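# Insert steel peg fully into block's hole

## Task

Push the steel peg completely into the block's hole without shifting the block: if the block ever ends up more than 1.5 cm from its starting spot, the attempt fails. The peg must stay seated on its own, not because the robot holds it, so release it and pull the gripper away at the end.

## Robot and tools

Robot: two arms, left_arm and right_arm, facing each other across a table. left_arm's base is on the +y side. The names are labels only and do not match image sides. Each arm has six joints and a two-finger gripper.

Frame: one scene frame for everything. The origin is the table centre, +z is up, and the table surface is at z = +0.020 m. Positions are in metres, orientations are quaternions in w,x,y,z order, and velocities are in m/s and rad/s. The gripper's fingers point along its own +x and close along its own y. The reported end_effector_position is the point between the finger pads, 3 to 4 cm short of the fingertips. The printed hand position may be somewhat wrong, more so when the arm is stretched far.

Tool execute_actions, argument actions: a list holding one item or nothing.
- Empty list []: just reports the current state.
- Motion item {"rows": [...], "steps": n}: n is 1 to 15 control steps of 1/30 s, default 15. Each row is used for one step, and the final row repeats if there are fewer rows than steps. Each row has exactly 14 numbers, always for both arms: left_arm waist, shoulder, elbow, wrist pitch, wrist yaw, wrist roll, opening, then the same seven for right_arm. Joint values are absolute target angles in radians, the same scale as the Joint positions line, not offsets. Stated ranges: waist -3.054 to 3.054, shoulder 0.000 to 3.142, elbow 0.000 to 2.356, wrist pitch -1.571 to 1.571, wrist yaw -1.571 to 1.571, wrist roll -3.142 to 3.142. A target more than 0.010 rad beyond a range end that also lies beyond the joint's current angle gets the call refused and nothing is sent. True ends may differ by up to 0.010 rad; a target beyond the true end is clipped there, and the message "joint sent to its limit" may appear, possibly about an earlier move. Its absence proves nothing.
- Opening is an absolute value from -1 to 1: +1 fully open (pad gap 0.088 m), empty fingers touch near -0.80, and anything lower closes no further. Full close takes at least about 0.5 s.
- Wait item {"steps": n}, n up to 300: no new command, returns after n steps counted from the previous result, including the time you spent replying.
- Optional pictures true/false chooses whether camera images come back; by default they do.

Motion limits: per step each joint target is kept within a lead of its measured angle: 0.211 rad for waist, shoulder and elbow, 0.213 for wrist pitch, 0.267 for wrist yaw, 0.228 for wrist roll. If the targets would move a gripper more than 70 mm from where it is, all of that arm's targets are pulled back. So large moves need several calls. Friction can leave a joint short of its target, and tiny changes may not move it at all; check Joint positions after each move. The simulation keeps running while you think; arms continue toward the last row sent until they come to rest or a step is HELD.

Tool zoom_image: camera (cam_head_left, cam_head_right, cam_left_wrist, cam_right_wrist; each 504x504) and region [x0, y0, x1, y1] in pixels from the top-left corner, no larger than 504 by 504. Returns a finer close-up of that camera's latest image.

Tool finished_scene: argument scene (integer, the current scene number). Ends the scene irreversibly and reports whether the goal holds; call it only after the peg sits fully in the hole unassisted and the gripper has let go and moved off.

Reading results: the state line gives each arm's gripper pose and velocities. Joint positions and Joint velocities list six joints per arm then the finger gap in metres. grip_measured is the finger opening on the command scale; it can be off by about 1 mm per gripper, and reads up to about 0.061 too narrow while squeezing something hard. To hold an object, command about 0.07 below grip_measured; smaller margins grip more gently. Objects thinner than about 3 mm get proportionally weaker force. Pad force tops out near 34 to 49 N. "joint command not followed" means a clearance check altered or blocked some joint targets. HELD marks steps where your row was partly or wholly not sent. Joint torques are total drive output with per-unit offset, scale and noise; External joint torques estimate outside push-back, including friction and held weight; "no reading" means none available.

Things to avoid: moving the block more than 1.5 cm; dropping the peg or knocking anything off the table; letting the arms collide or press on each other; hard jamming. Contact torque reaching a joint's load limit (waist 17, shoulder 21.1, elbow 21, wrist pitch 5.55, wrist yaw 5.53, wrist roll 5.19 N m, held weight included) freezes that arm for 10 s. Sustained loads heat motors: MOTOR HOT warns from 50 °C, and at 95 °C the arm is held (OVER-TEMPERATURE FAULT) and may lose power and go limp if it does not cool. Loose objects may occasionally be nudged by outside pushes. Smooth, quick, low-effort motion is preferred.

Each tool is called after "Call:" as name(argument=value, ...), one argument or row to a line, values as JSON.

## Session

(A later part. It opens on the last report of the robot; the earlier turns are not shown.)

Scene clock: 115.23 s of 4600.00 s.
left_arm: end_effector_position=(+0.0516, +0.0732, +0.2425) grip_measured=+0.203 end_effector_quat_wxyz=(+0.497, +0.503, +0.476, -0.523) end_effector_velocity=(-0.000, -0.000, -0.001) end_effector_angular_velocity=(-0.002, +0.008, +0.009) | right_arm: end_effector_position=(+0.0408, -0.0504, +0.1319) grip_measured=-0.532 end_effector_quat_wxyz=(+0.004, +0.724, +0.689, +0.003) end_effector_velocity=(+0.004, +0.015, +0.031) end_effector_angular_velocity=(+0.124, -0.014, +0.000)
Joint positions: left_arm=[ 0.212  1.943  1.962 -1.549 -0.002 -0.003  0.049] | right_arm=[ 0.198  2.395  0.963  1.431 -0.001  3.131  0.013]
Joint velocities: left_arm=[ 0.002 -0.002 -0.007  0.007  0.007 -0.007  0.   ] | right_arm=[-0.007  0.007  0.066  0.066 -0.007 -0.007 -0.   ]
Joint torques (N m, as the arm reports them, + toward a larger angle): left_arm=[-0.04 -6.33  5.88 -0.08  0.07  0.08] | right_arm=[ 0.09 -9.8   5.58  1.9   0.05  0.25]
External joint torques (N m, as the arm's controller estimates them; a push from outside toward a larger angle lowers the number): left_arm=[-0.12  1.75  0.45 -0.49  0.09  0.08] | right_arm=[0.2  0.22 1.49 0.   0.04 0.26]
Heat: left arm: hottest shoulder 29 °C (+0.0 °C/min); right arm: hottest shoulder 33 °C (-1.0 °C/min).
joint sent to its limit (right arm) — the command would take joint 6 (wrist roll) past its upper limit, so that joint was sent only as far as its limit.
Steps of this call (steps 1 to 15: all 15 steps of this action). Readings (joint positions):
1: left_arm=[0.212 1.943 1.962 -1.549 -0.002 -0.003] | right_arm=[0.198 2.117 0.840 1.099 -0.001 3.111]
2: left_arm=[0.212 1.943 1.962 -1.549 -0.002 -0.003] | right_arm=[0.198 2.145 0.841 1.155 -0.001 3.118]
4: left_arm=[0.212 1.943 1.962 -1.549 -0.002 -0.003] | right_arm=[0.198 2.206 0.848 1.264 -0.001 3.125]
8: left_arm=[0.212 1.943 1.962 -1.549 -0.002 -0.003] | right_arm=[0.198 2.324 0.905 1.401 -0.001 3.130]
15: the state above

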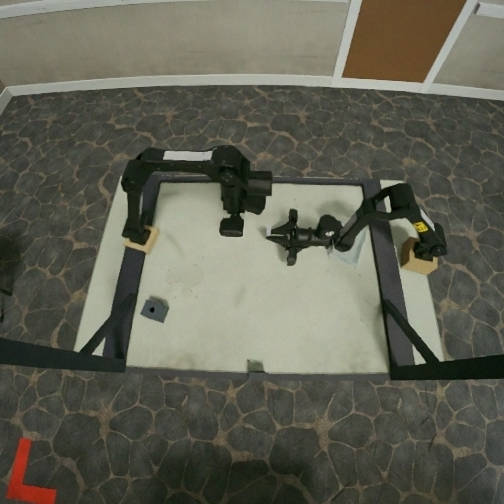

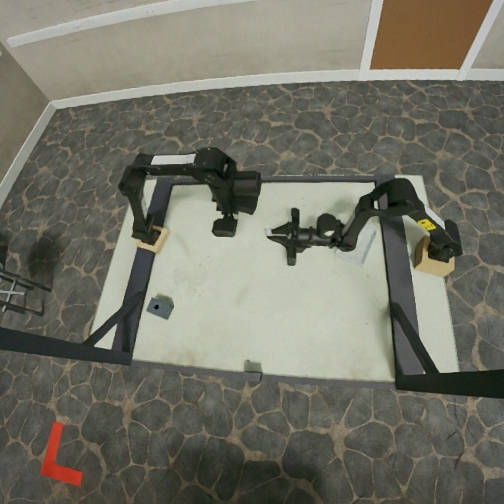

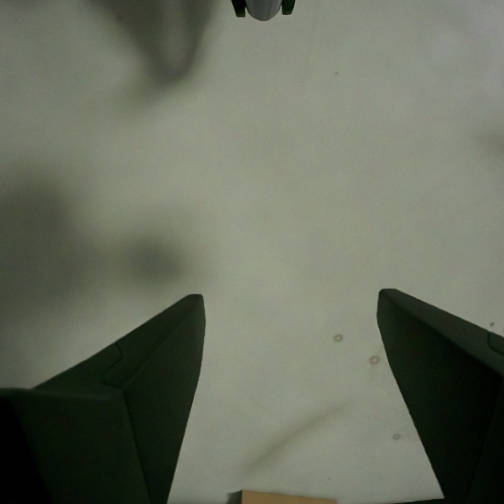

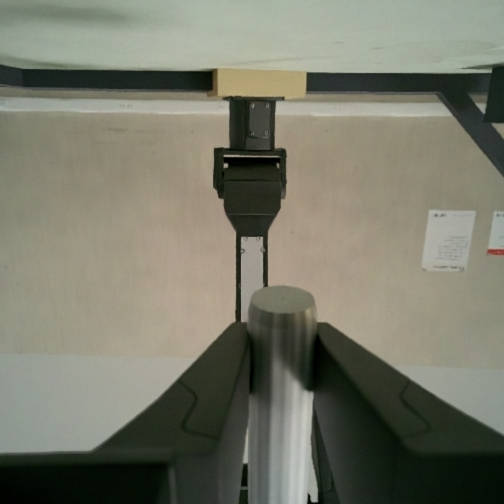

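Call:
execute_actions(
  actions=[
    {"rows":[[0.211,1.955,1.975,-1.55,0,0,0.2,0.199,2.43,1.03,1.41,0,3.13,-0.6],[0.211,1.955,1.975,-1.55,0,0,0.2,0.199,2.45,1.08,1.38,0,3.13,-0.6],[0.211,1.955,1.975,-1.55,0,0,0.2,0.199,2.47,1.13,1.35,0,3.13,-0.6],[0.211,1.955,1.975,-1.55,0,0,0.2,0.199,2.49,1.18,1.32,0,3.13,-0.6],[0.211,1.955,1.975,-1.55,0,0,0.2,0.199,2.51,1.23,1.29,0,3.13,-0.6],[0.211,1.955,1.975,-1.55,0,0,0.2,0.199,2.53,1.28,1.26,0,3.13,-0.6],[0.211,1.955,1.975,-1.55,0,0,0.2,0.199,2.55,1.33,1.23,0,3.13,-0.6],[0.211,1.955,1.975,-1.55,0,0,0.2,0.199,2.57,1.38,1.2,0,3.13,-0.6],[0.211,1.955,1.975,-1.55,0,0,0.2,0.199,2.59,1.43,1.17,0,3.13,-0.6],[0.211,1.955,1.975,-1.55,0,0,0.2,0.199,2.61,1.475,1.145,0,3.13,-0.6],[0.211,1.955,1.975,-1.55,0,0,0.2,0.199,2.63,1.515,1.12,0,3.13,-0.6],[0.211,1.955,1.975,-1.55,0,0,0.2,0.199,2.645,1.55,1.1,0,3.13,-0.6],[0.211,1.955,1.975,-1.55,0,0,0.2,0.199,2.66,1.575,1.09,0,3.13,-0.6],[0.211,1.955,1.975,-1.55,0,0,0.2,0.199,2.672,1.592,1.081,0,3.13,-0.6]],"steps":15},
  ],
  pictures=false,
)

Call:
execute_actions(
  actions=[
    {"steps":15},
  ],
)

Scene clock: 134.00 s of 4600.00 s.
left_arm: end_effector_position=(+0.0516, +0.0732, +0.2425) grip_measured=+0.203 end_effector_quat_wxyz=(+0.497, +0.503, +0.476, -0.523) end_effector_velocity=(+0.000, +0.001, +0.001) end_effector_angular_velocity=(+0.002, -0.007, +0.020) | right_arm: end_effector_position=(+0.0462, +0.0573, +0.1314) grip_measured=-0.532 end_effector_quat_wxyz=(-0.003, +0.724, +0.689, +0.010) end_effector_velocity=(+0.004, +0.112, -0.005) end_effector_angular_velocity=(+0.026, -0.009, +0.019)
Joint positions: left_arm=[ 0.212  1.943  1.962 -1.549 -0.002 -0.003  0.049] | right_arm=[ 0.198  2.624  1.53   1.113 -0.001  3.131  0.013]
Joint velocities: left_arm=[-0.002 -0.002  0.002 -0.007 -0.007 -0.022 -0.   ] | right_arm=[-0.002  0.315  0.686 -0.344 -0.022 -0.007 -0.   ]
Joint torques (N m, as the arm reports them, + toward a larger angle): left_arm=[-0.05 -6.34  5.91 -0.07  0.08  0.09] | right_arm=[  0.09 -11.98   6.18   1.5    0.04  -0.05]
External joint torques (N m, as the arm's controller estimates them; a push from outside toward a larger angle lowers the number): left_arm=[-0.05  1.93  0.36 -0.48  0.09  0.09] | right_arm=[ 0.07  0.59  1.26 -0.39  0.04 -0.04]
Heat: left arm: hottest shoulder 29 °C (+0.0 °C/min); right arm: hottest shoulder 35 °C (+2.0 °C/min).
joint sent to its limit (right arm) — the command would take joint 6 (wrist roll) past its upper limit, so that joint was sent only as far as its limit.
Steps of this call (steps 1 to 15: the robot went on to your last target; steps 16 to 90: nothing new was sent; then 15.27 s passed at rest; steps 91 to 105: all 15 steps of this action). Readings (joint positions):
91: left_arm=[0.212 1.943 1.962 -1.549 -0.002 -0.003] | right_arm=[0.198 2.397 0.974 1.434 -0.001 3.131]
92: left_arm=[0.212 1.943 1.962 -1.549 -0.002 -0.003] | right_arm=[0.198 2.404 0.990 1.426 -0.001 3.131]
94: left_arm=[0.212 1.943 1.962 -1.549 -0.002 -0.003] | right_arm=[0.198 2.431 1.057 1.382 -0.001 3.131]
98: left_arm=[0.212 1.943 1.962 -1.549 -0.002 -0.003] | right_arm=[0.198 2.504 1.238 1.276 -0.001 3.131]
105: the state above

Scene clock: 134.50 s of 4600.00 s.
left_arm: end_effector_position=(+0.0516, +0.0732, +0.2425) grip_measured=+0.203 end_effector_quat_wxyz=(+0.497, +0.503, +0.476, -0.523) end_effector_velocity=(-0.002, +0.003, -0.001) end_effector_angular_velocity=(+0.013, +0.007, +0.005) | right_arm: end_effector_position=(+0.0466, +0.0649, +0.1248) grip_measured=-0.532 end_effector_quat_wxyz=(+0.002, +0.724, +0.689, +0.006) end_effector_velocity=(-0.002, -0.000, -0.001) end_effector_angular_velocity=(-0.008, -0.007, +0.019)
Joint positions: left_arm=[ 0.212  1.943  1.962 -1.549 -0.002 -0.003  0.049] | right_arm=[ 0.198  2.655  1.58   1.081 -0.001  3.131  0.013]
Joint velocities: left_arm=[-0.002 -0.002 -0.007 -0.007  0.007 -0.007 -0.   ] | right_arm=[-0.002 -0.002 -0.002 -0.007 -0.022 -0.007 -0.   ]
Joint torques (N m, as the arm reports them, + toward a larger angle): left_arm=[-0.05 -6.32  5.9  -0.08  0.09  0.08] | right_arm=[  0.11 -12.48   7.32   1.52   0.05  -0.06]
External joint torques (N m, as the arm's controller estimates them; a push from outside toward a larger angle lowers the number): left_arm=[-0.03  1.74  0.5  -0.47  0.09  0.08] | right_arm=[ 0.1  -0.05  1.78 -0.28  0.05 -0.05]
Heat: left arm: hottest shoulder 29 °C (+0.0 °C/min); right arm: hottest shoulder 36 °C (+3.0 °C/min).
Steps of this call (steps 1 to 15: the robot went on to your last target). Readings (joint positions):
1: left_arm=[0.212 1.943 1.962 -1.549 -0.002 -0.003] | right_arm=[0.198 2.633 1.548 1.103 -0.001 3.131]
2: left_arm=[0.212 1.943 1.962 -1.549 -0.002 -0.003] | right_arm=[0.198 2.639 1.559 1.096 -0.001 3.131]
4: left_arm=[0.212 1.943 1.962 -1.549 -0.002 -0.003] | right_arm=[0.198 2.647 1.569 1.088 -0.001 3.131]
8: left_arm=[0.212 1.943 1.962 -1.549 -0.002 -0.003] | right_arm=[0.198 2.654 1.576 1.082 -0.001 3.131]
15: the state above

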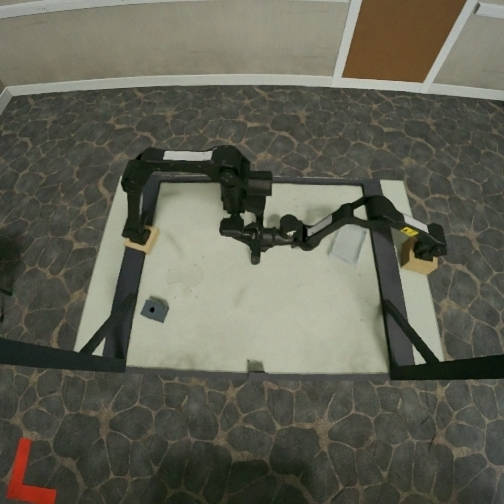

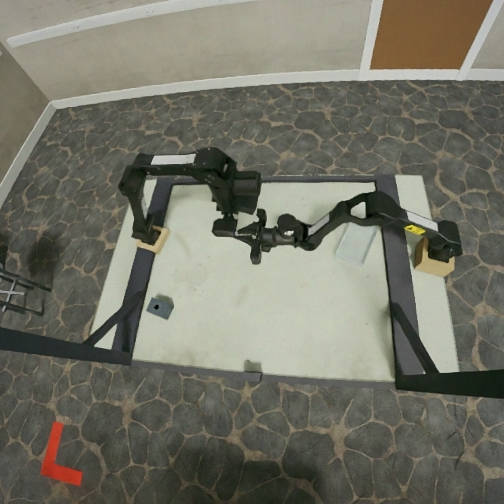

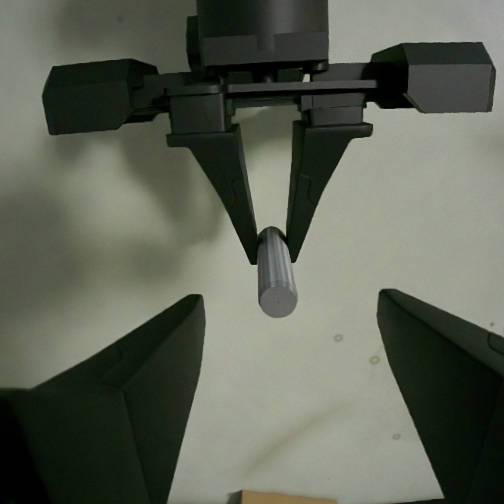

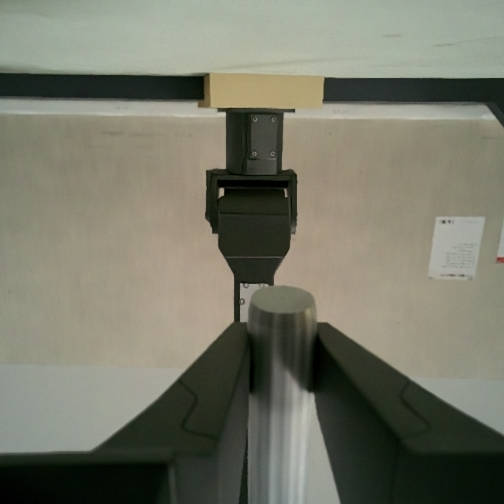

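Call:
execute_actions(
  actions=[
    {"rows":[[0.211,1.92,1.93,-1.55,0,0,0.2,0.199,2.672,1.592,1.081,0,3.13,-0.6],[0.211,1.9,1.89,-1.54,0,0,0.2,0.199,2.672,1.592,1.081,0,3.13,-0.6],[0.211,1.88,1.85,-1.525,0,0,0.2,0.199,2.672,1.592,1.081,0,3.13,-0.6],[0.211,1.86,1.81,-1.505,0,0,0.2,0.199,2.672,1.592,1.081,0,3.13,-0.6],[0.211,1.85,1.78,-1.485,0,0,0.2,0.199,2.672,1.592,1.081,0,3.13,-0.6],[0.211,1.84,1.75,-1.465,0,0,0.2,0.199,2.672,1.592,1.081,0,3.13,-0.6],[0.211,1.84,1.725,-1.445,0,0,0.2,0.199,2.672,1.592,1.081,0,3.13,-0.6],[0.211,1.84,1.70,-1.425,0,0,0.2,0.199,2.672,1.592,1.081,0,3.13,-0.6],[0.211,1.84,1.68,-1.408,0,0,0.2,0.199,2.672,1.592,1.081,0,3.13,-0.6]],"steps":15},
  ],
  pictures=false,
)

Call:
execute_actions(
  actions=[
    {"steps":5},
  ],
)

Scene clock: 149.07 s of 4600.00 s.
left_arm: end_effector_position=(+0.0529, +0.0975, +0.2041) grip_measured=+0.203 end_effector_quat_wxyz=(+0.485, +0.516, +0.488, -0.510) end_effector_velocity=(+0.001, +0.008, -0.013) end_effector_angular_velocity=(+0.031, -0.009, -0.010) | right_arm: end_effector_position=(+0.0466, +0.0649, +0.1246) grip_measured=-0.532 end_effector_quat_wxyz=(+0.002, +0.724, +0.689, +0.005) end_effector_velocity=(-0.005, -0.000, -0.004) end_effector_angular_velocity=(-0.023, -0.021, +0.024)
Joint positions: left_arm=[ 0.212  1.859  1.695 -1.416 -0.002 -0.003  0.049] | right_arm=[ 0.198  2.655  1.58   1.081 -0.001  3.131  0.013]
Joint velocities: left_arm=[-0.002 -0.007 -0.061  0.022 -0.007  0.007  0.   ] | right_arm=[ 0.002 -0.002 -0.002 -0.022 -0.022 -0.022 -0.   ]
Joint torques (N m, as the arm reports them, + toward a larger angle): left_arm=[-0.06 -9.09  3.97  0.07  0.07  0.09] | right_arm=[  0.16 -12.54   7.37   1.53   0.05  -0.05]
External joint torques (N m, as the arm's controller estimates them; a push from outside toward a larger angle lowers the number): left_arm=[-0.05 -1.01 -1.82 -0.31  0.08  0.09] | right_arm=[ 0.16  0.06  1.74 -0.3   0.05 -0.04]
Heat: left arm: hottest shoulder 29 °C (+0.0 °C/min); right arm: hottest shoulder 39 °C (+6.1 °C/min).
Steps of this call (steps 1 to 15: the robot went on to your last target; steps 16 to 90: nothing new was sent; then 11.07 s passed at rest; steps 91 to 105: all 15 steps of this action). Readings (joint positions):
91: left_arm=[0.212 1.943 1.961 -1.549 -0.002 -0.003] | right_arm=[0.198 2.655 1.580 1.081 -0.001 3.131]
92: left_arm=[0.212 1.941 1.954 -1.546 -0.002 -0.003] | right_arm=[0.198 2.655 1.580 1.081 -0.001 3.131]
94: left_arm=[0.212 1.921 1.908 -1.534 -0.002 -0.003] | right_arm=[0.198 2.655 1.580 1.081 -0.001 3.131]
98: left_arm=[0.212 1.872 1.787 -1.477 -0.002 -0.003] | right_arm=[0.198 2.655 1.580 1.081 -0.001 3.131]
105: the state above

Scene clock: 149.23 s of 4600.00 s.
left_arm: end_effector_position=(+0.0529, +0.0967, +0.2042) grip_measured=+0.203 end_effector_quat_wxyz=(+0.486, +0.514, +0.487, -0.511) end_effector_velocity=(+0.000, +0.003, -0.005) end_effector_angular_velocity=(+0.012, -0.008, -0.010) | right_arm: end_effector_position=(+0.0466, +0.0649, +0.1246) grip_measured=-0.532 end_effector_quat_wxyz=(+0.002, +0.724, +0.689, +0.005) end_effector_velocity=(+0.000, -0.000, -0.004) end_effector_angular_velocity=(-0.022, -0.006, +0.005)
Joint positions: left_arm=[ 0.212  1.857  1.693 -1.411 -0.002 -0.003  0.049] | right_arm=[ 0.198  2.655  1.58   1.081 -0.001  3.131  0.013]
Joint velocities: left_arm=[-0.002 -0.002 -0.022  0.007 -0.007  0.007 -0.   ] | right_arm=[-0.002 -0.002 -0.002 -0.022 -0.007 -0.007 -0.   ]
Joint torques (N m, as the arm reports them, + toward a larger angle): left_arm=[-0.03 -8.71  3.87  0.06  0.08  0.08] | right_arm=[  0.18 -12.61   7.41   1.53   0.03  -0.07]
External joint torques (N m, as the arm's controller estimates them; a push from outside toward a larger angle lowers the number): left_arm=[-0.03 -1.15 -1.65 -0.26  0.09  0.08] | right_arm=[ 0.18  0.03  1.75 -0.3   0.03 -0.06]
Heat: left arm: hottest shoulder 29 °C (+0.0 °C/min); right arm: hottest shoulder 39 °C (+6.1 °C/min).
Steps of this call (steps 1 to 5: the robot went on to your last target). Readings (joint positions):
1: left_arm=[0.212 1.859 1.694 -1.414 -0.002 -0.003] | right_arm=[0.198 2.655 1.580 1.081 -0.001 3.131]
2: left_arm=[0.212 1.858 1.694 -1.412 -0.002 -0.003] | right_arm=[0.198 2.655 1.580 1.081 -0.001 3.131]
4: left_arm=[0.212 1.857 1.694 -1.411 -0.002 -0.003] | right_arm=[0.198 2.655 1.580 1.081 -0.001 3.131]
5: the state above

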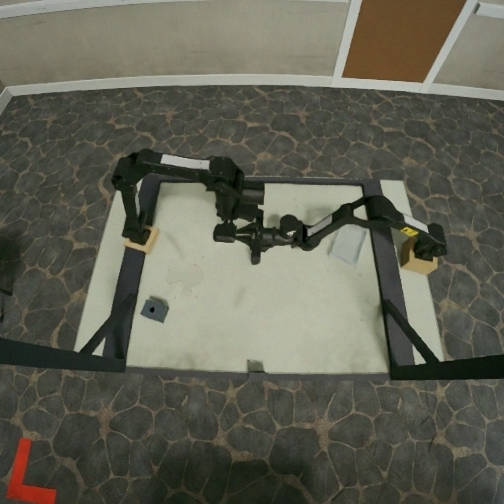

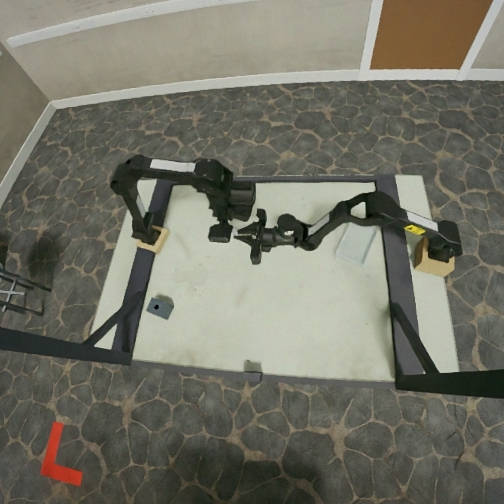

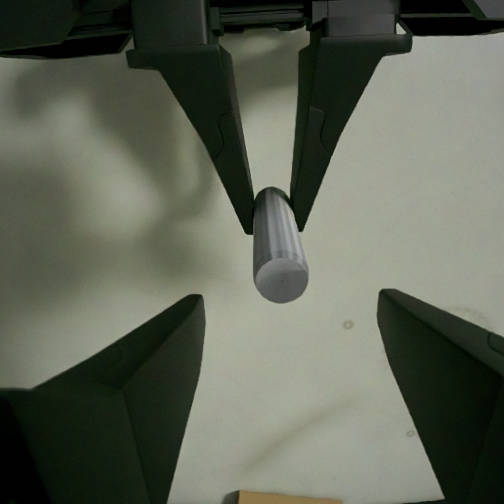

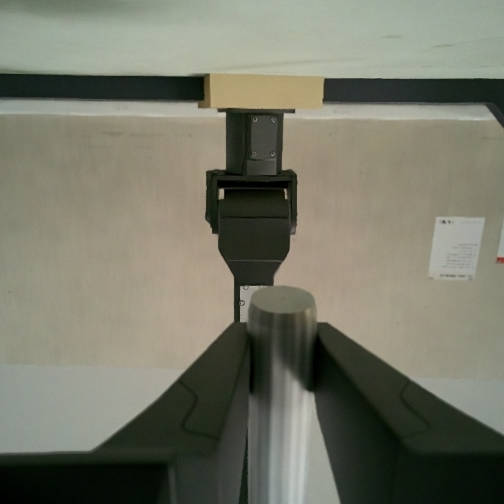

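Call:
execute_actions(
  actions=[
    {"rows":[[0.218,1.875,1.71,-1.405,0,0,0.1,0.199,2.672,1.592,1.081,0,3.13,-0.6],[0.222,1.89,1.725,-1.402,0,0,0,0.199,2.672,1.592,1.081,0,3.13,-0.6],[0.222,1.9,1.73,-1.4,0,0,0,0.199,2.672,1.592,1.081,0,3.13,-0.6],[0.222,1.9,1.73,-1.4,0,0,0,0.199,2.672,1.592,1.081,0,3.13,-0.6],[0.222,1.9,1.70,-1.39,0,0,0,0.199,2.672,1.592,1.081,0,3.13,-0.6],[0.222,1.9,1.685,-1.375,0,0,0,0.199,2.672,1.592,1.081,0,3.13,-0.6],[0.222,1.9,1.67,-1.36,0,0,0,0.199,2.672,1.592,1.081,0,3.13,-0.6],[0.222,1.9,1.655,-1.345,0,0,0,0.199,2.672,1.592,1.081,0,3.13,-0.6],[0.222,1.9,1.64,-1.33,0,0,0,0.199,2.672,1.592,1.081,0,3.13,-0.6],[0.222,1.9,1.625,-1.316,0,0,0,0.199,2.672,1.592,1.081,0,3.13,-0.6],[0.222,1.9,1.61,-1.302,0,0,0,0.199,2.672,1.592,1.081,0,3.13,-0.6],[0.222,1.9,1.593,-1.287,0,0,0,0.199,2.672,1.592,1.081,0,3.13,-0.6]],"steps":15},
  ],
  pictures=false,
)

Call:
execute_actions(
  actions=[
    {"steps":8},
  ],
)

Scene clock: 169.13 s of 4600.00 s.
left_arm: end_effector_position=(+0.0550, +0.0883, +0.1747) grip_measured=+0.004 end_effector_quat_wxyz=(+0.488, +0.512, +0.489, -0.510) end_effector_velocity=(+0.003, +0.016, -0.063) end_effector_angular_velocity=(+0.123, -0.028, +0.005) | right_arm: end_effector_position=(+0.0466, +0.0649, +0.1246) grip_measured=-0.532 end_effector_quat_wxyz=(+0.002, +0.724, +0.689, +0.005) end_effector_velocity=(+0.000, +0.001, +0.004) end_effector_angular_velocity=(+0.012, -0.008, +0.005)
Joint positions: left_arm=[ 0.219  1.887  1.615 -1.302 -0.002 -0.003  0.039] | right_arm=[ 0.198  2.655  1.58   1.081 -0.001  3.131  0.013]
Joint velocities: left_arm=[-0.002  0.051 -0.183  0.11  -0.022 -0.007 -0.   ] | right_arm=[-0.002 -0.002  0.002  0.007 -0.007 -0.007 -0.   ]
Joint torques (N m, as the arm reports them, + toward a larger angle): left_arm=[ 0.36 -6.33  4.15  0.08  0.09  0.08] | right_arm=[  0.12 -12.55   7.41   1.53   0.05  -0.04]
External joint torques (N m, as the arm's controller estimates them; a push from outside toward a larger angle lowers the number): left_arm=[ 0.35  2.06 -1.81 -0.3   0.11  0.08] | right_arm=[ 0.12  0.26  1.65 -0.35  0.05 -0.03]
Heat: left arm: hottest shoulder 32 °C (+3.0 °C/min); right arm: hottest shoulder 42 °C (+9.1 °C/min).
Steps of this call (steps 1 to 15: the robot went on to your last target; steps 16 to 90: nothing new was sent; then 16.40 s passed at rest; steps 91 to 105: all 15 steps of this action). Readings (joint positions):
91: left_arm=[0.212 1.857 1.692 -1.410 -0.002 -0.003] | right_arm=[0.198 2.655 1.580 1.081 -0.001 3.131]
92: left_arm=[0.212 1.858 1.692 -1.409 -0.002 -0.003] | right_arm=[0.198 2.655 1.580 1.081 -0.001 3.131]
94: left_arm=[0.214 1.866 1.703 -1.406 -0.002 -0.003] | right_arm=[0.198 2.655 1.580 1.081 -0.001 3.131]
98: left_arm=[0.219 1.879 1.695 -1.377 -0.002 -0.003] | right_arm=[0.198 2.655 1.580 1.081 -0.001 3.131]
105: the state above

Scene clock: 169.40 s of 4600.00 s.
left_arm: end_effector_position=(+0.0549, +0.0878, +0.1712) grip_measured=+0.003 end_effector_quat_wxyz=(+0.488, +0.513, +0.489, -0.510) end_effector_velocity=(-0.002, +0.005, -0.002) end_effector_angular_velocity=(+0.017, +0.006, +0.020) | right_arm: end_effector_position=(+0.0466, +0.0649, +0.1246) grip_measured=-0.532 end_effector_quat_wxyz=(+0.002, +0.724, +0.689, +0.005) end_effector_velocity=(+0.000, +0.001, -0.002) end_effector_angular_velocity=(-0.017, -0.006, +0.005)
Joint positions: left_arm=[ 0.219  1.89   1.605 -1.29  -0.002 -0.003  0.039] | right_arm=[ 0.198  2.655  1.58   1.081 -0.001  3.131  0.013]
Joint velocities: left_arm=[-0.002 -0.002 -0.012 -0.007  0.007 -0.022 -0.   ] | right_arm=[-0.002 -0.002  0.002 -0.022 -0.007 -0.007 -0.   ]
Joint torques (N m, as the arm reports them, + toward a larger angle): left_arm=[ 0.36 -6.07  3.75  0.03  0.08  0.08] | right_arm=[  0.07 -12.54   7.39   1.53   0.05  -0.06]
External joint torques (N m, as the arm's controller estimates them; a push from outside toward a larger angle lowers the number): left_arm=[ 0.36  1.74 -1.81 -0.29  0.09  0.08] | right_arm=[-0.02  0.19  1.68 -0.32  0.05 -0.05]
Heat: left arm: hottest shoulder 32 °C (+3.0 °C/min); right arm: hottest shoulder 42 °C (+9.1 °C/min).
Steps of this call (steps 1 to 8: the robot went on to your last target). Readings (joint positions):
1: left_arm=[0.219 1.889 1.610 -1.298 -0.002 -0.003] | right_arm=[0.198 2.655 1.580 1.081 -0.001 3.131]
2: left_arm=[0.219 1.889 1.607 -1.295 -0.002 -0.003] | right_arm=[0.198 2.655 1.580 1.081 -0.001 3.131]
4: left_arm=[0.219 1.890 1.605 -1.292 -0.002 -0.003] | right_arm=[0.198 2.655 1.580 1.081 -0.001 3.131]
8: the state above

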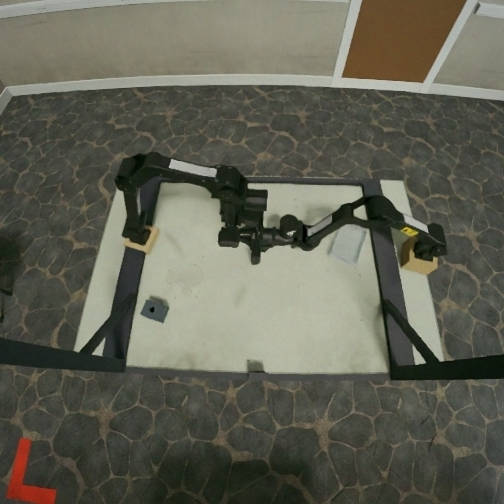

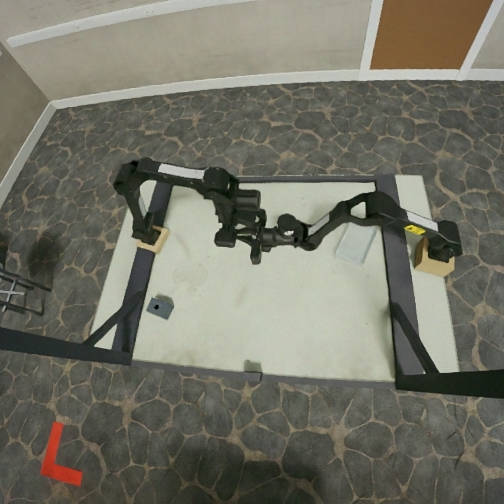

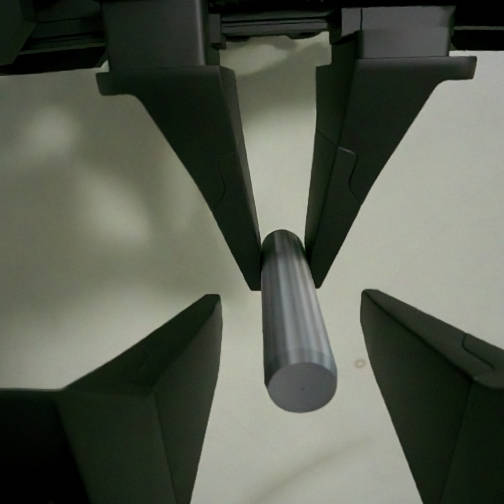

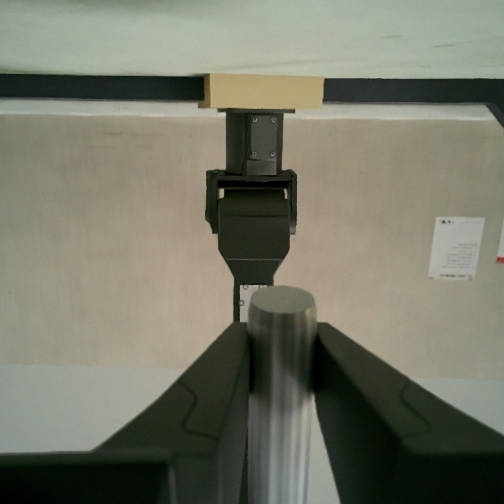

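Close left.

Call:
execute_actions(
  actions=[
    {"rows":[[0.222,1.9,1.593,-1.287,0,0,-0.1,0.199,2.672,1.592,1.081,0,3.13,-0.6],[0.222,1.9,1.593,-1.287,0,0,-0.2,0.199,2.672,1.592,1.081,0,3.13,-0.6],[0.222,1.9,1.593,-1.287,0,0,-0.3,0.199,2.672,1.592,1.081,0,3.13,-0.6],[0.222,1.9,1.593,-1.287,0,0,-0.36,0.199,2.672,1.592,1.081,0,3.13,-0.6],[0.222,1.9,1.593,-1.287,0,0,-0.42,0.199,2.672,1.592,1.081,0,3.13,-0.6],[0.222,1.9,1.593,-1.287,0,0,-0.46,0.199,2.672,1.592,1.081,0,3.13,-0.6],[0.222,1.9,1.593,-1.287,0,0,-0.5,0.199,2.672,1.592,1.081,0,3.13,-0.6],[0.222,1.9,1.593,-1.287,0,0,-0.55,0.199,2.672,1.592,1.081,0,3.13,-0.6],[0.222,1.9,1.593,-1.287,0,0,-0.6,0.199,2.672,1.592,1.081,0,3.13,-0.6]],"steps":15},
  ],
)

Scene clock: 178.87 s of 4600.00 s.
left_arm: end_effector_position=(+0.0549, +0.0878, +0.1711) grip_measured=-0.519 end_effector_quat_wxyz=(+0.488, +0.513, +0.489, -0.510) end_effector_velocity=(-0.002, +0.005, +0.000) end_effector_angular_velocity=(+0.022, +0.006, +0.005) | right_arm: end_effector_position=(+0.0466, +0.0649, +0.1245) grip_measured=-0.532 end_effector_quat_wxyz=(+0.002, +0.724, +0.689, +0.005) end_effector_velocity=(-0.000, -0.000, -0.001) end_effector_angular_velocity=(-0.008, -0.022, -0.005)
Joint positions: left_arm=[ 0.219  1.89   1.604 -1.289 -0.002 -0.003  0.014] | right_arm=[ 0.198  2.655  1.58   1.08  -0.001  3.131  0.013]
Joint velocities: left_arm=[-0.002 -0.002 -0.002 -0.022  0.007 -0.007 -0.   ] | right_arm=[ 0.002 -0.002 -0.002 -0.007  0.007 -0.022 -0.   ]
Joint torques (N m, as the arm reports them, + toward a larger angle): left_arm=[ 0.32 -6.1   3.8   0.05  0.08  0.08] | right_arm=[  0.08 -12.51   7.43   1.58   0.05  -0.09]
External joint torques (N m, as the arm's controller estimates them; a push from outside toward a larger angle lowers the number): left_arm=[ 0.29  1.79 -1.78 -0.27  0.09  0.08] | right_arm=[ 0.01  0.26  1.7  -0.28  0.05 -0.08]
Heat: left arm: hottest shoulder 31 °C (+2.0 °C/min); right arm: hottest shoulder 43 °C (+10.1 °C/min).
Steps of this call (steps 1 to 30: the robot went on to your last target; steps 31 to 90: nothing new was sent; then 5.97 s passed at rest; steps 91 to 105: all 15 steps of this action). Readings (joint positions):
91: left_arm=[0.219 1.890 1.604 -1.289 -0.002 -0.003] | right_arm=[0.198 2.655 1.580 1.081 -0.001 3.131]
92: left_arm=[0.219 1.890 1.604 -1.289 -0.002 -0.003] | right_arm=[0.198 2.655 1.580 1.081 -0.001 3.131]
94: left_arm=[0.219 1.890 1.604 -1.289 -0.002 -0.003] | right_arm=[0.198 2.655 1.580 1.081 -0.001 3.131]
98: left_arm=[0.219 1.890 1.604 -1.289 -0.002 -0.003] | right_arm=[0.198 2.655 1.580 1.081 -0.001 3.131]
105: the state above

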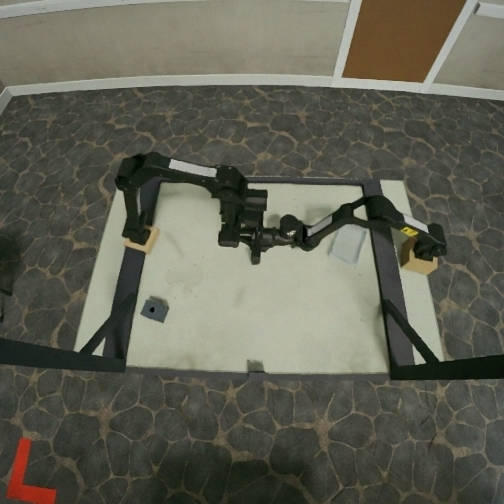

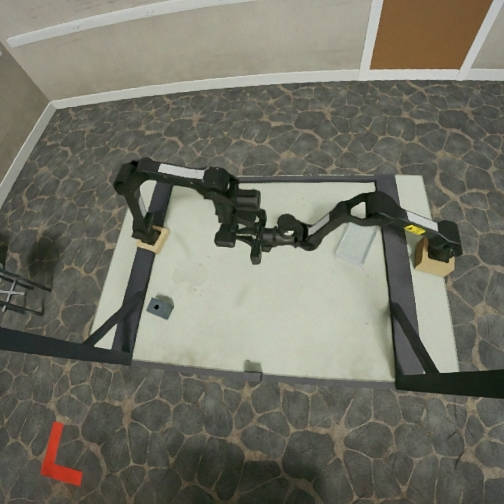

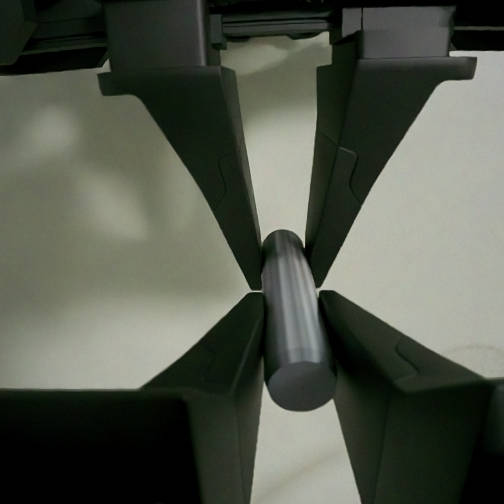

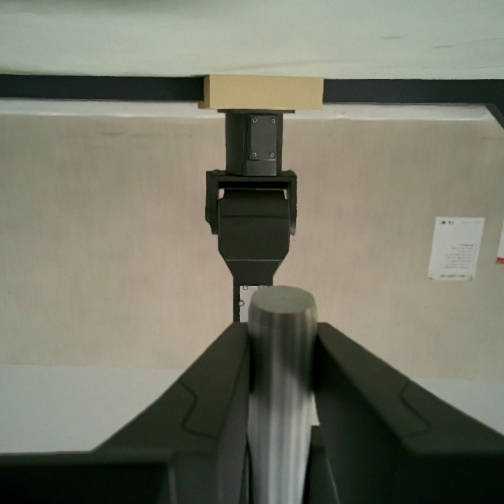

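Call:
execute_actions(
  actions=[
    {"rows":[[0.222,1.9,1.593,-1.287,0,0,-0.6,0.199,2.672,1.592,1.081,0,3.13,-0.4],[0.222,1.9,1.593,-1.287,0,0,-0.6,0.199,2.672,1.592,1.081,0,3.13,-0.2],[0.222,1.9,1.593,-1.287,0,0,-0.6,0.199,2.672,1.592,1.081,0,3.13,0],[0.222,1.9,1.593,-1.287,0,0,-0.6,0.199,2.672,1.592,1.081,0,3.13,0],[0.222,1.9,1.593,-1.287,0,0,-0.6,0.199,2.672,1.592,1.081,0,3.13,0],[0.222,1.9,1.593,-1.287,0,0,-0.6,0.199,2.65,1.55,1.09,0,3.13,0],[0.222,1.9,1.593,-1.287,0,0,-0.6,0.199,2.625,1.51,1.105,0,3.13,0],[0.222,1.88,1.6,-1.29,0,0,-0.6,0.199,2.6,1.47,1.125,0,3.13,0],[0.222,1.86,1.6,-1.3,0,0,-0.6,0.199,2.575,1.42,1.15,0,3.13,0],[0.222,1.84,1.59,-1.31,0,0,-0.6,0.199,2.55,1.37,1.18,0,3.13,0],[0.21,1.825,1.575,-1.31,0,-0.02,-0.6,0.199,2.525,1.32,1.205,0,3.13,0],[0.18,1.81,1.56,-1.31,0,-0.05,-0.6,0.199,2.5,1.27,1.23,0,3.13,0],[0.14,1.8,1.55,-1.31,0,-0.09,-0.6,0.199,2.47,1.23,1.23,0,3.13,0],[0.1,1.79,1.54,-1.31,0,-0.13,-0.6,0.199,2.44,1.19,1.22,0,3.13,0],[0.05,1.78,1.53,-1.31,0,-0.18,-0.6,0.199,2.4,1.16,1.2,0,3.13,0]],"steps":15},
  ],
  pictures=false,
)

Call:
execute_actions(
  actions=[
    {"rows":[[0,1.775,1.52,-1.307,0,-0.24,-0.6,0.19,2.36,1.13,1.16,-0.03,3.13,0],[-0.05,1.77,1.51,-1.304,0,-0.3,-0.6,0.18,2.32,1.11,1.12,-0.08,3.13,0],[-0.1,1.765,1.5,-1.301,0,-0.36,-0.6,0.165,2.28,1.09,1.08,-0.13,3.13,0],[-0.15,1.76,1.49,-1.298,0,-0.42,-0.6,0.15,2.24,1.07,1.04,-0.18,3.13,0],[-0.2,1.755,1.48,-1.295,0,-0.48,-0.6,0.135,2.2,1.05,1.0,-0.23,3.13,0],[-0.25,1.75,1.47,-1.292,0,-0.54,-0.6,0.12,2.16,1.03,0.96,-0.28,3.13,0],[-0.3,1.745,1.46,-1.289,0,-0.6,-0.6,0.105,2.12,1.01,0.92,-0.33,3.13,0],[-0.35,1.74,1.45,-1.286,0,-0.66,-0.6,0.09,2.08,0.99,0.88,-0.38,3.13,0],[-0.4,1.735,1.44,-1.283,0,-0.72,-0.6,0.075,2.04,0.97,0.84,-0.43,3.13,0],[-0.45,1.73,1.43,-1.28,0,-0.78,-0.6,0.06,2.0,0.95,0.8,-0.48,3.13,0],[-0.5,1.725,1.42,-1.277,0,-0.84,-0.6,0.045,1.97,0.93,0.77,-0.53,3.13,0],[-0.55,1.72,1.41,-1.274,0,-0.9,-0.6,0.03,1.94,0.92,0.74,-0.58,3.13,0],[-0.6,1.715,1.4,-1.271,0,-0.96,-0.6,0.015,1.92,0.91,0.72,-0.63,3.13,0],[-0.65,1.71,1.39,-1.268,0,-1.02,-0.6,0,1.9,0.9,0.7,-0.68,3.13,0],[-0.7,1.7,1.38,-1.265,0,-1.08,-0.6,0,1.9,0.9,0.7,-0.72,3.13,0]],"steps":15},
  ],
  pictures=false,
)

Call:
execute_actions(
  actions=[
    {"rows":[[-0.75,1.69,1.37,-1.262,0,-1.13,-0.6,0,1.9,0.9,0.7,-0.72,3.13,0],[-0.8,1.68,1.36,-1.259,0,-1.17,-0.6,0,1.9,0.9,0.7,-0.72,3.13,0],[-0.85,1.67,1.35,-1.256,0,-1.2,-0.6,0,1.9,0.9,0.7,-0.72,3.13,0],[-0.9,1.66,1.343,-1.254,0,-1.23,-0.6,0,1.9,0.9,0.7,-0.72,3.13,0],[-0.94,1.657,1.343,-1.254,0,-1.248,-0.6,0,1.9,0.9,0.7,-0.72,3.13,0],[-0.97,1.657,1.343,-1.254,0,-1.248,-0.6,0,1.9,0.9,0.7,-0.72,3.13,0],[-0.983,1.657,1.343,-1.254,0,-1.248,-0.6,0,1.9,0.9,0.7,-0.72,3.13,0]],"steps":15},
  ],
)

Scene clock: 223.57 s of 4600.00 s.
left_arm: end_effector_position=(+0.0398, +0.1033, +0.1783) grip_measured=-0.519 end_effector_quat_wxyz=(+0.497, +0.506, +0.498, -0.499) end_effector_velocity=(-0.296, +0.103, +0.066) end_effector_angular_velocity=(-0.147, -0.017, +0.171) | right_arm: end_effector_position=(+0.0439, +0.0122, +0.1252) grip_measured=-0.008 end_effector_quat_wxyz=(+0.015, +0.724, +0.689, -0.009) end_effector_velocity=(-0.013, -0.207, +0.069) end_effector_angular_velocity=(-0.340, -0.004, +0.011)
Joint positions: left_arm=[ 0.171  1.837  1.564 -1.307 -0.005 -0.085  0.014] | right_arm=[ 0.198  2.506  1.272  1.2   -0.001  3.131  0.039]
Joint velocities: left_arm=[-0.906 -0.418 -0.271 -0.007 -0.022 -1.077 -0.   ] | right_arm=[ 0.002 -0.882 -1.199 -0.022 -0.007 -0.022  0.002]
Joint torques (N m, as the arm reports them, + toward a larger angle): left_arm=[-3.74 -9.15  4.02 -0.14  0.17 -0.04] | right_arm=[  0.08 -16.47   4.69   1.68   0.06  -0.06]
External joint torques (N m, as the arm's controller estimates them; a push from outside toward a larger angle lowers the number): left_arm=[-1.21 -1.55 -1.58 -0.44 -0.05 -0.08] | right_arm=[ 0.03 -3.49 -1.36 -0.36  0.06 -0.04]
Heat: left arm: hottest shoulder 30 °C (-1.0 °C/min); right arm: hottest shoulder 47 °C (+5.1 °C/min).
Steps of this call (steps 1 to 15: the robot went on to your last target; steps 16 to 90: nothing new was sent; then 41.20 s passed at rest; steps 91 to 105: all 15 steps of this action). Readings (joint positions):
91: left_arm=[0.219 1.890 1.604 -1.289 -0.002 -0.003] | right_arm=[0.198 2.655 1.580 1.080 -0.001 3.131]
92: left_arm=[0.219 1.890 1.604 -1.288 -0.002 -0.003] | right_arm=[0.198 2.655 1.580 1.080 -0.001 3.131]
94: left_arm=[0.219 1.890 1.604 -1.288 -0.002 -0.003] | right_arm=[0.198 2.655 1.581 1.080 -0.001 3.131]
98: left_arm=[0.219 1.890 1.602 -1.288 -0.002 -0.003] | right_arm=[0.198 2.646 1.557 1.096 -0.001 3.131]
105: the state above

Scene clock: 224.07 s of 4600.00 s.
left_arm: end_effector_position=(-0.1573, +0.2313, +0.1707) grip_measured=-0.519 end_effector_quat_wxyz=(+0.522, +0.487, +0.520, -0.469) end_effector_velocity=(-0.275, +0.379, -0.014) end_effector_angular_velocity=(-0.044, -0.033, +0.307) | right_arm: end_effector_position=(+0.0398, -0.0834, +0.2072) grip_measured=-0.003 end_effector_quat_wxyz=(+0.050, +0.561, +0.818, -0.115) end_effector_velocity=(-0.032, -0.190, +0.096) end_effector_angular_velocity=(-0.170, +0.421, +0.965)
Joint positions: left_arm=[-0.562  1.742  1.418 -1.273 -0.002 -0.915  0.014] | right_arm=[ 0.026  1.951  0.939  0.755 -0.589  3.131  0.039]
Joint velocities: left_arm=[-1.502 -0.203 -0.295  0.095 -0.007 -1.81   0.   ] | right_arm=[-0.383 -0.613 -0.325 -0.535 -1.399  0.022 -0.   ]
Joint torques (N m, as the arm reports them, + toward a larger angle): left_arm=[-0.38 -8.9   3.71 -0.2   0.02 -0.18] | right_arm=[ 0.55 -9.63  4.79  1.06 -0.31 -0.06]
External joint torques (N m, as the arm's controller estimates them; a push from outside toward a larger angle lowers the number): left_arm=[-0.45 -1.57 -1.74 -0.3   0.08 -0.18] | right_arm=[-0.23 -2.26 -0.95 -0.54 -0.2  -0.06]
Heat: left arm: hottest shoulder 30 °C (-1.0 °C/min); right arm: hottest shoulder 47 °C (+5.0 °C/min).
Steps of this call (steps 1 to 15: all 15 steps of this action). Readings (joint positions):
1: left_arm=[0.136 1.824 1.555 -1.307 -0.005 -0.123] | right_arm=[0.198 2.475 1.233 1.197 -0.003 3.131]
2: left_arm=[0.093 1.812 1.547 -1.307 -0.005 -0.169] | right_arm=[0.196 2.441 1.199 1.179 -0.015 3.131]
4: left_arm=[-0.008 1.794 1.530 -1.303 -0.005 -0.271] | right_arm=[0.187 2.367 1.143 1.125 -0.078 3.131]
8: left_arm=[-0.216 1.776 1.489 -1.293 -0.002 -0.498] | right_arm=[0.137 2.201 1.059 0.988 -0.250 3.131]
15: the state above

Scene clock: 224.57 s of 4600.00 s.
left_arm: end_effector_position=(-0.2105, +0.3472, +0.1737) grip_measured=-0.519 end_effector_quat_wxyz=(+0.499, +0.504, +0.499, -0.498) end_effector_velocity=(+0.003, +0.000, -0.004) end_effector_angular_velocity=(-0.005, -0.009, +0.034) | right_arm: end_effector_position=(+0.0318, -0.1004, +0.2100) grip_measured=-0.003 end_effector_quat_wxyz=(+0.047, +0.518, +0.844, -0.135) end_effector_velocity=(+0.002, -0.002, -0.003) end_effector_angular_velocity=(-0.011, -0.012, +0.004)
Joint positions: left_arm=[-0.98   1.675  1.353 -1.256  0.003 -1.243  0.014] | right_arm=[ 0.002  1.91   0.912  0.704 -0.715  3.131  0.039]
Joint velocities: left_arm=[-0.002 -0.002 -0.017  0.007 -0.007 -0.037 -0.   ] | right_arm=[-0.007 -0.002 -0.002 -0.022 -0.007 -0.022 -0.   ]
Joint torques (N m, as the arm reports them, + toward a larger angle): left_arm=[-0.15 -7.56  3.97  0.01 -0.12 -0.12] | right_arm=[ -0.19 -11.05   4.66   1.08  -0.35  -0.05]
External joint torques (N m, as the arm's controller estimates them; a push from outside toward a larger angle lowers the number): left_arm=[-0.11 -1.33 -1.56 -0.28 -0.06 -0.12] | right_arm=[-0.15 -2.68 -1.06 -0.56 -0.21 -0.05]
Heat: left arm: hottest shoulder 30 °C (-1.0 °C/min); right arm: hottest shoulder 47 °C (+5.1 °C/min).
Steps of this call (steps 1 to 15: all 15 steps of this action). Readings (joint positions):
1: left_arm=[-0.612 1.736 1.408 -1.269 -0.002 -0.973] | right_arm=[0.015 1.934 0.930 0.740 -0.630 3.131]
2: left_arm=[-0.662 1.728 1.398 -1.266 -0.002 -1.027] | right_arm=[0.008 1.922 0.926 0.730 -0.656 3.131]
4: left_arm=[-0.763 1.710 1.377 -1.261 -0.002 -1.118] | right_arm=[0.003 1.912 0.920 0.717 -0.687 3.131]
8: left_arm=[-0.936 1.683 1.358 -1.257 0.004 -1.215] | right_arm=[0.002 1.910 0.913 0.706 -0.709 3.131]
15: the state above

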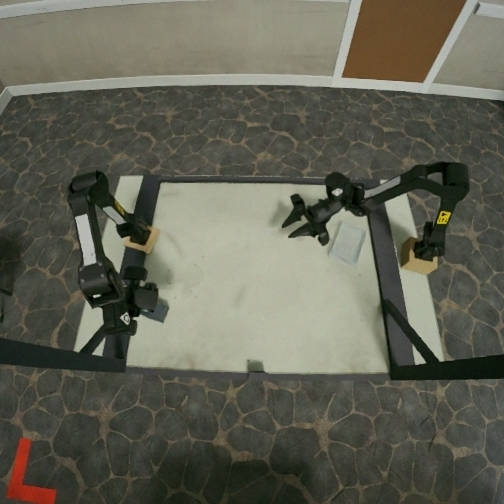

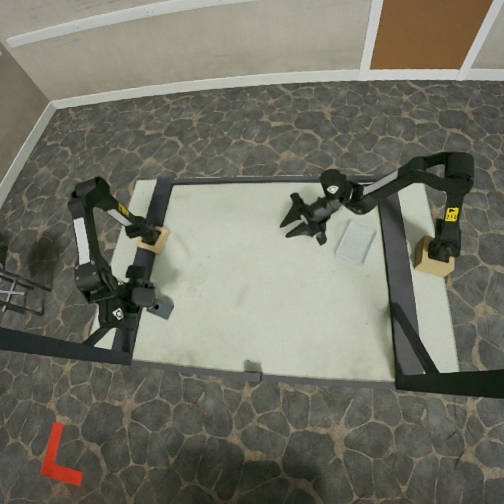

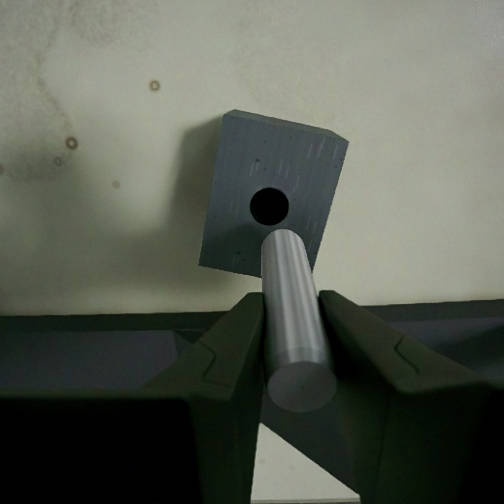

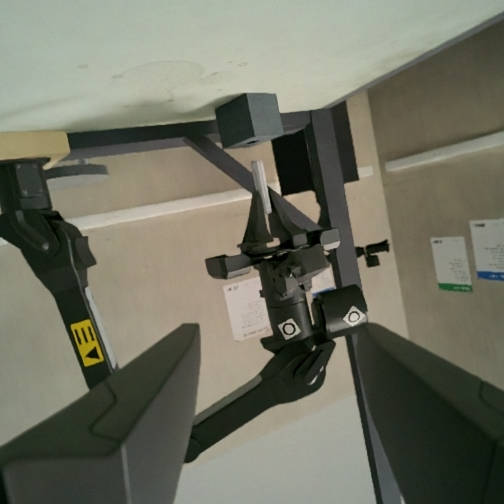

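Call:
zoom_image(
  camera="cam_right_wrist",
  region=[190, 80, 330, 250],
)

Call:
zoom_image(
  camera="cam_left_wrist",
  region=[170, 90, 390, 420],
)

Region (190, 80, 330, 250) of cam_right_wrist's 504x504 image, scaled by 2.965, with more detail than that image has; it fills the left 415 columns of this view, and the rest is white.

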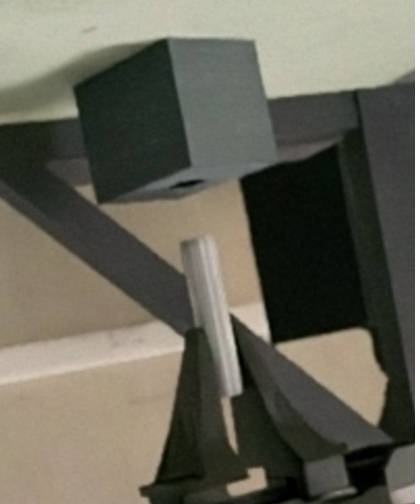

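Region (170, 90, 390, 420) of cam_left_wrist's 504x504 image, scaled by 1.527, with more detail than that image has.

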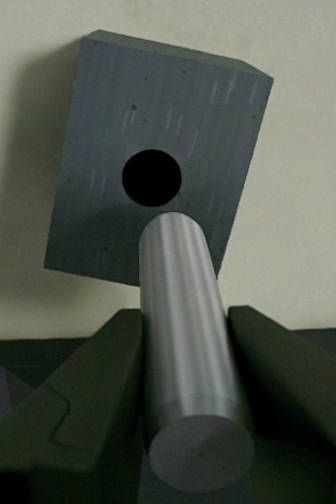

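Call:
execute_actions(
  actions=[
    {"rows":[[-0.97,1.657,1.33,-1.24,0,-1.235,-0.6,0,1.9,0.9,0.7,-0.72,3.13,0],[-0.96,1.657,1.318,-1.228,0,-1.225,-0.6,0,1.9,0.9,0.7,-0.72,3.13,0],[-0.95,1.657,1.306,-1.216,0,-1.217,-0.6,0,1.9,0.9,0.7,-0.72,3.13,0],[-0.95,1.657,1.294,-1.204,0,-1.217,-0.6,0,1.9,0.9,0.7,-0.72,3.13,0],[-0.95,1.657,1.282,-1.192,0,-1.217,-0.6,0,1.9,0.9,0.7,-0.72,3.13,0],[-0.95,1.657,1.271,-1.18,0,-1.217,-0.6,0,1.9,0.9,0.7,-0.72,3.13,0]],"steps":15},
  ],
)

Call:
zoom_image(
  camera="cam_right_wrist",
  region=[210, 85, 310, 215],
)

Call:
zoom_image(
  camera="cam_left_wrist",
  region=[190, 110, 390, 310],
)

Scene clock: 250.57 s of 4600.00 s.
left_arm: end_effector_position=(-0.2060, +0.3401, +0.1565) grip_measured=-0.519 end_effector_quat_wxyz=(+0.500, +0.501, +0.500, -0.498) end_effector_velocity=(+0.008, +0.004, -0.004) end_effector_angular_velocity=(+0.006, -0.037, -0.000) | right_arm: end_effector_position=(+0.0317, -0.1005, +0.2100) grip_measured=-0.003 end_effector_quat_wxyz=(+0.047, +0.517, +0.844, -0.135) end_effector_velocity=(-0.000, -0.001, -0.003) end_effector_angular_velocity=(-0.015, +0.011, +0.003)
Joint positions: left_arm=[-0.953  1.672  1.281 -1.183  0.002 -1.22   0.014] | right_arm=[ 0.002  1.91   0.912  0.704 -0.716  3.131  0.039]
Joint velocities: left_arm=[-0.007 -0.002 -0.017 -0.022 -0.007 -0.007 -0.   ] | right_arm=[-0.002  0.002 -0.002 -0.007 -0.007  0.007 -0.   ]
Joint torques (N m, as the arm reports them, + toward a larger angle): left_arm=[ 0.32 -7.33  3.78  0.01 -0.09  0.09] | right_arm=[ -0.23 -11.02   4.77   1.1   -0.35  -0.04]
External joint torques (N m, as the arm's controller estimates them; a push from outside toward a larger angle lowers the number): left_arm=[ 0.35 -1.15 -1.63 -0.25 -0.03  0.09] | right_arm=[-0.22 -2.63 -1.02 -0.56 -0.22 -0.04]
Heat: left arm: hottest shoulder 31 °C (+0.0 °C/min); right arm: hottest shoulder 46 °C (+2.0 °C/min).
Steps of this call (steps 1 to 15: the robot went on to your last target; steps 16 to 90: nothing new was sent; then 22.50 s passed at rest; steps 91 to 105: all 15 steps of this action). Readings (joint positions):
91: left_arm=[-0.980 1.675 1.351 -1.254 0.003 -1.245] | right_arm=[0.002 1.910 0.912 0.704 -0.716 3.131]
92: left_arm=[-0.979 1.674 1.347 -1.248 0.003 -1.243] | right_arm=[0.002 1.910 0.912 0.704 -0.716 3.131]
94: left_arm=[-0.970 1.672 1.332 -1.231 0.003 -1.232] | right_arm=[0.002 1.910 0.912 0.704 -0.716 3.131]
98: left_arm=[-0.954 1.672 1.293 -1.196 0.002 -1.223] | right_arm=[0.002 1.910 0.912 0.704 -0.716 3.131]
105: the state above

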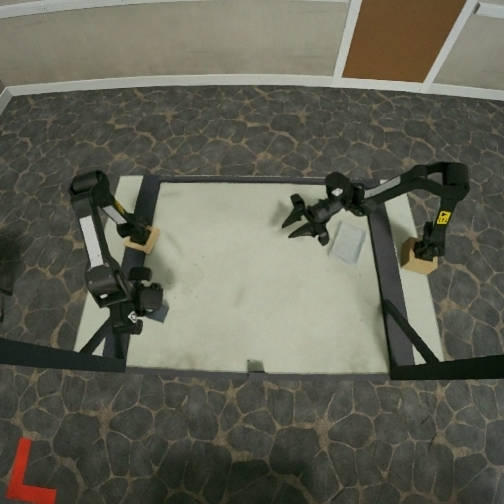

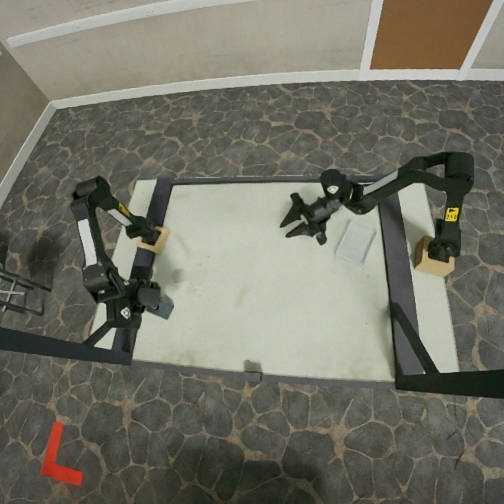

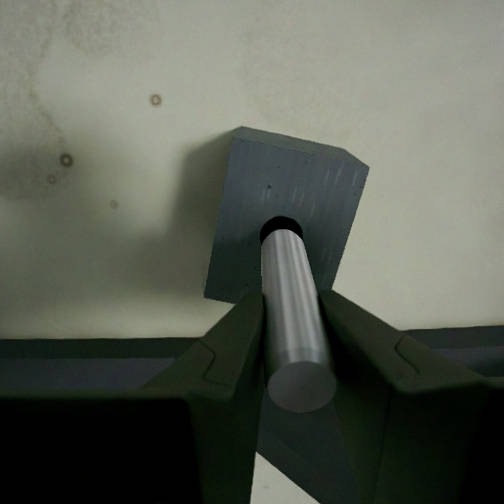

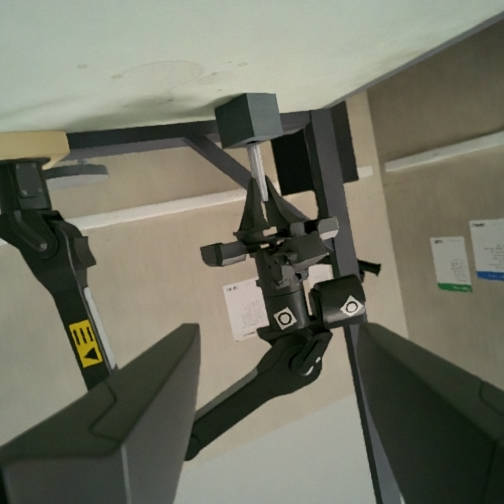

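Region (210, 85, 310, 215) of cam_right_wrist's 504x504 image, scaled by 3.877, with more detail than that image has; it fills the left 388 columns of this view, and the rest is white.

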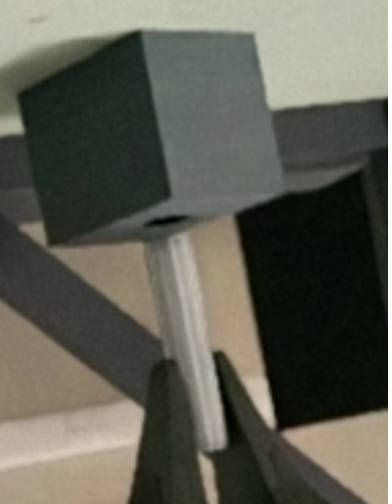

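Region (190, 110, 390, 310) of cam_left_wrist's 504x504 image, scaled by 2.520, with more detail than that image has.

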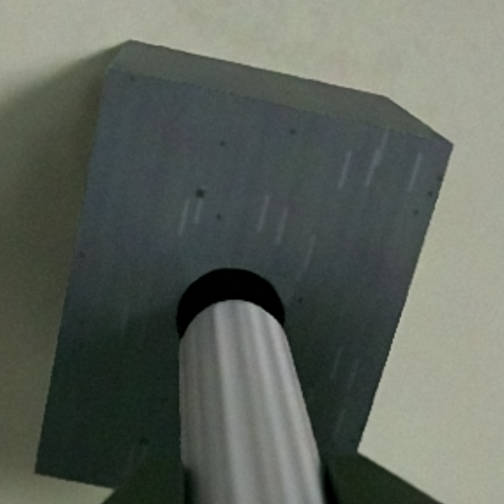

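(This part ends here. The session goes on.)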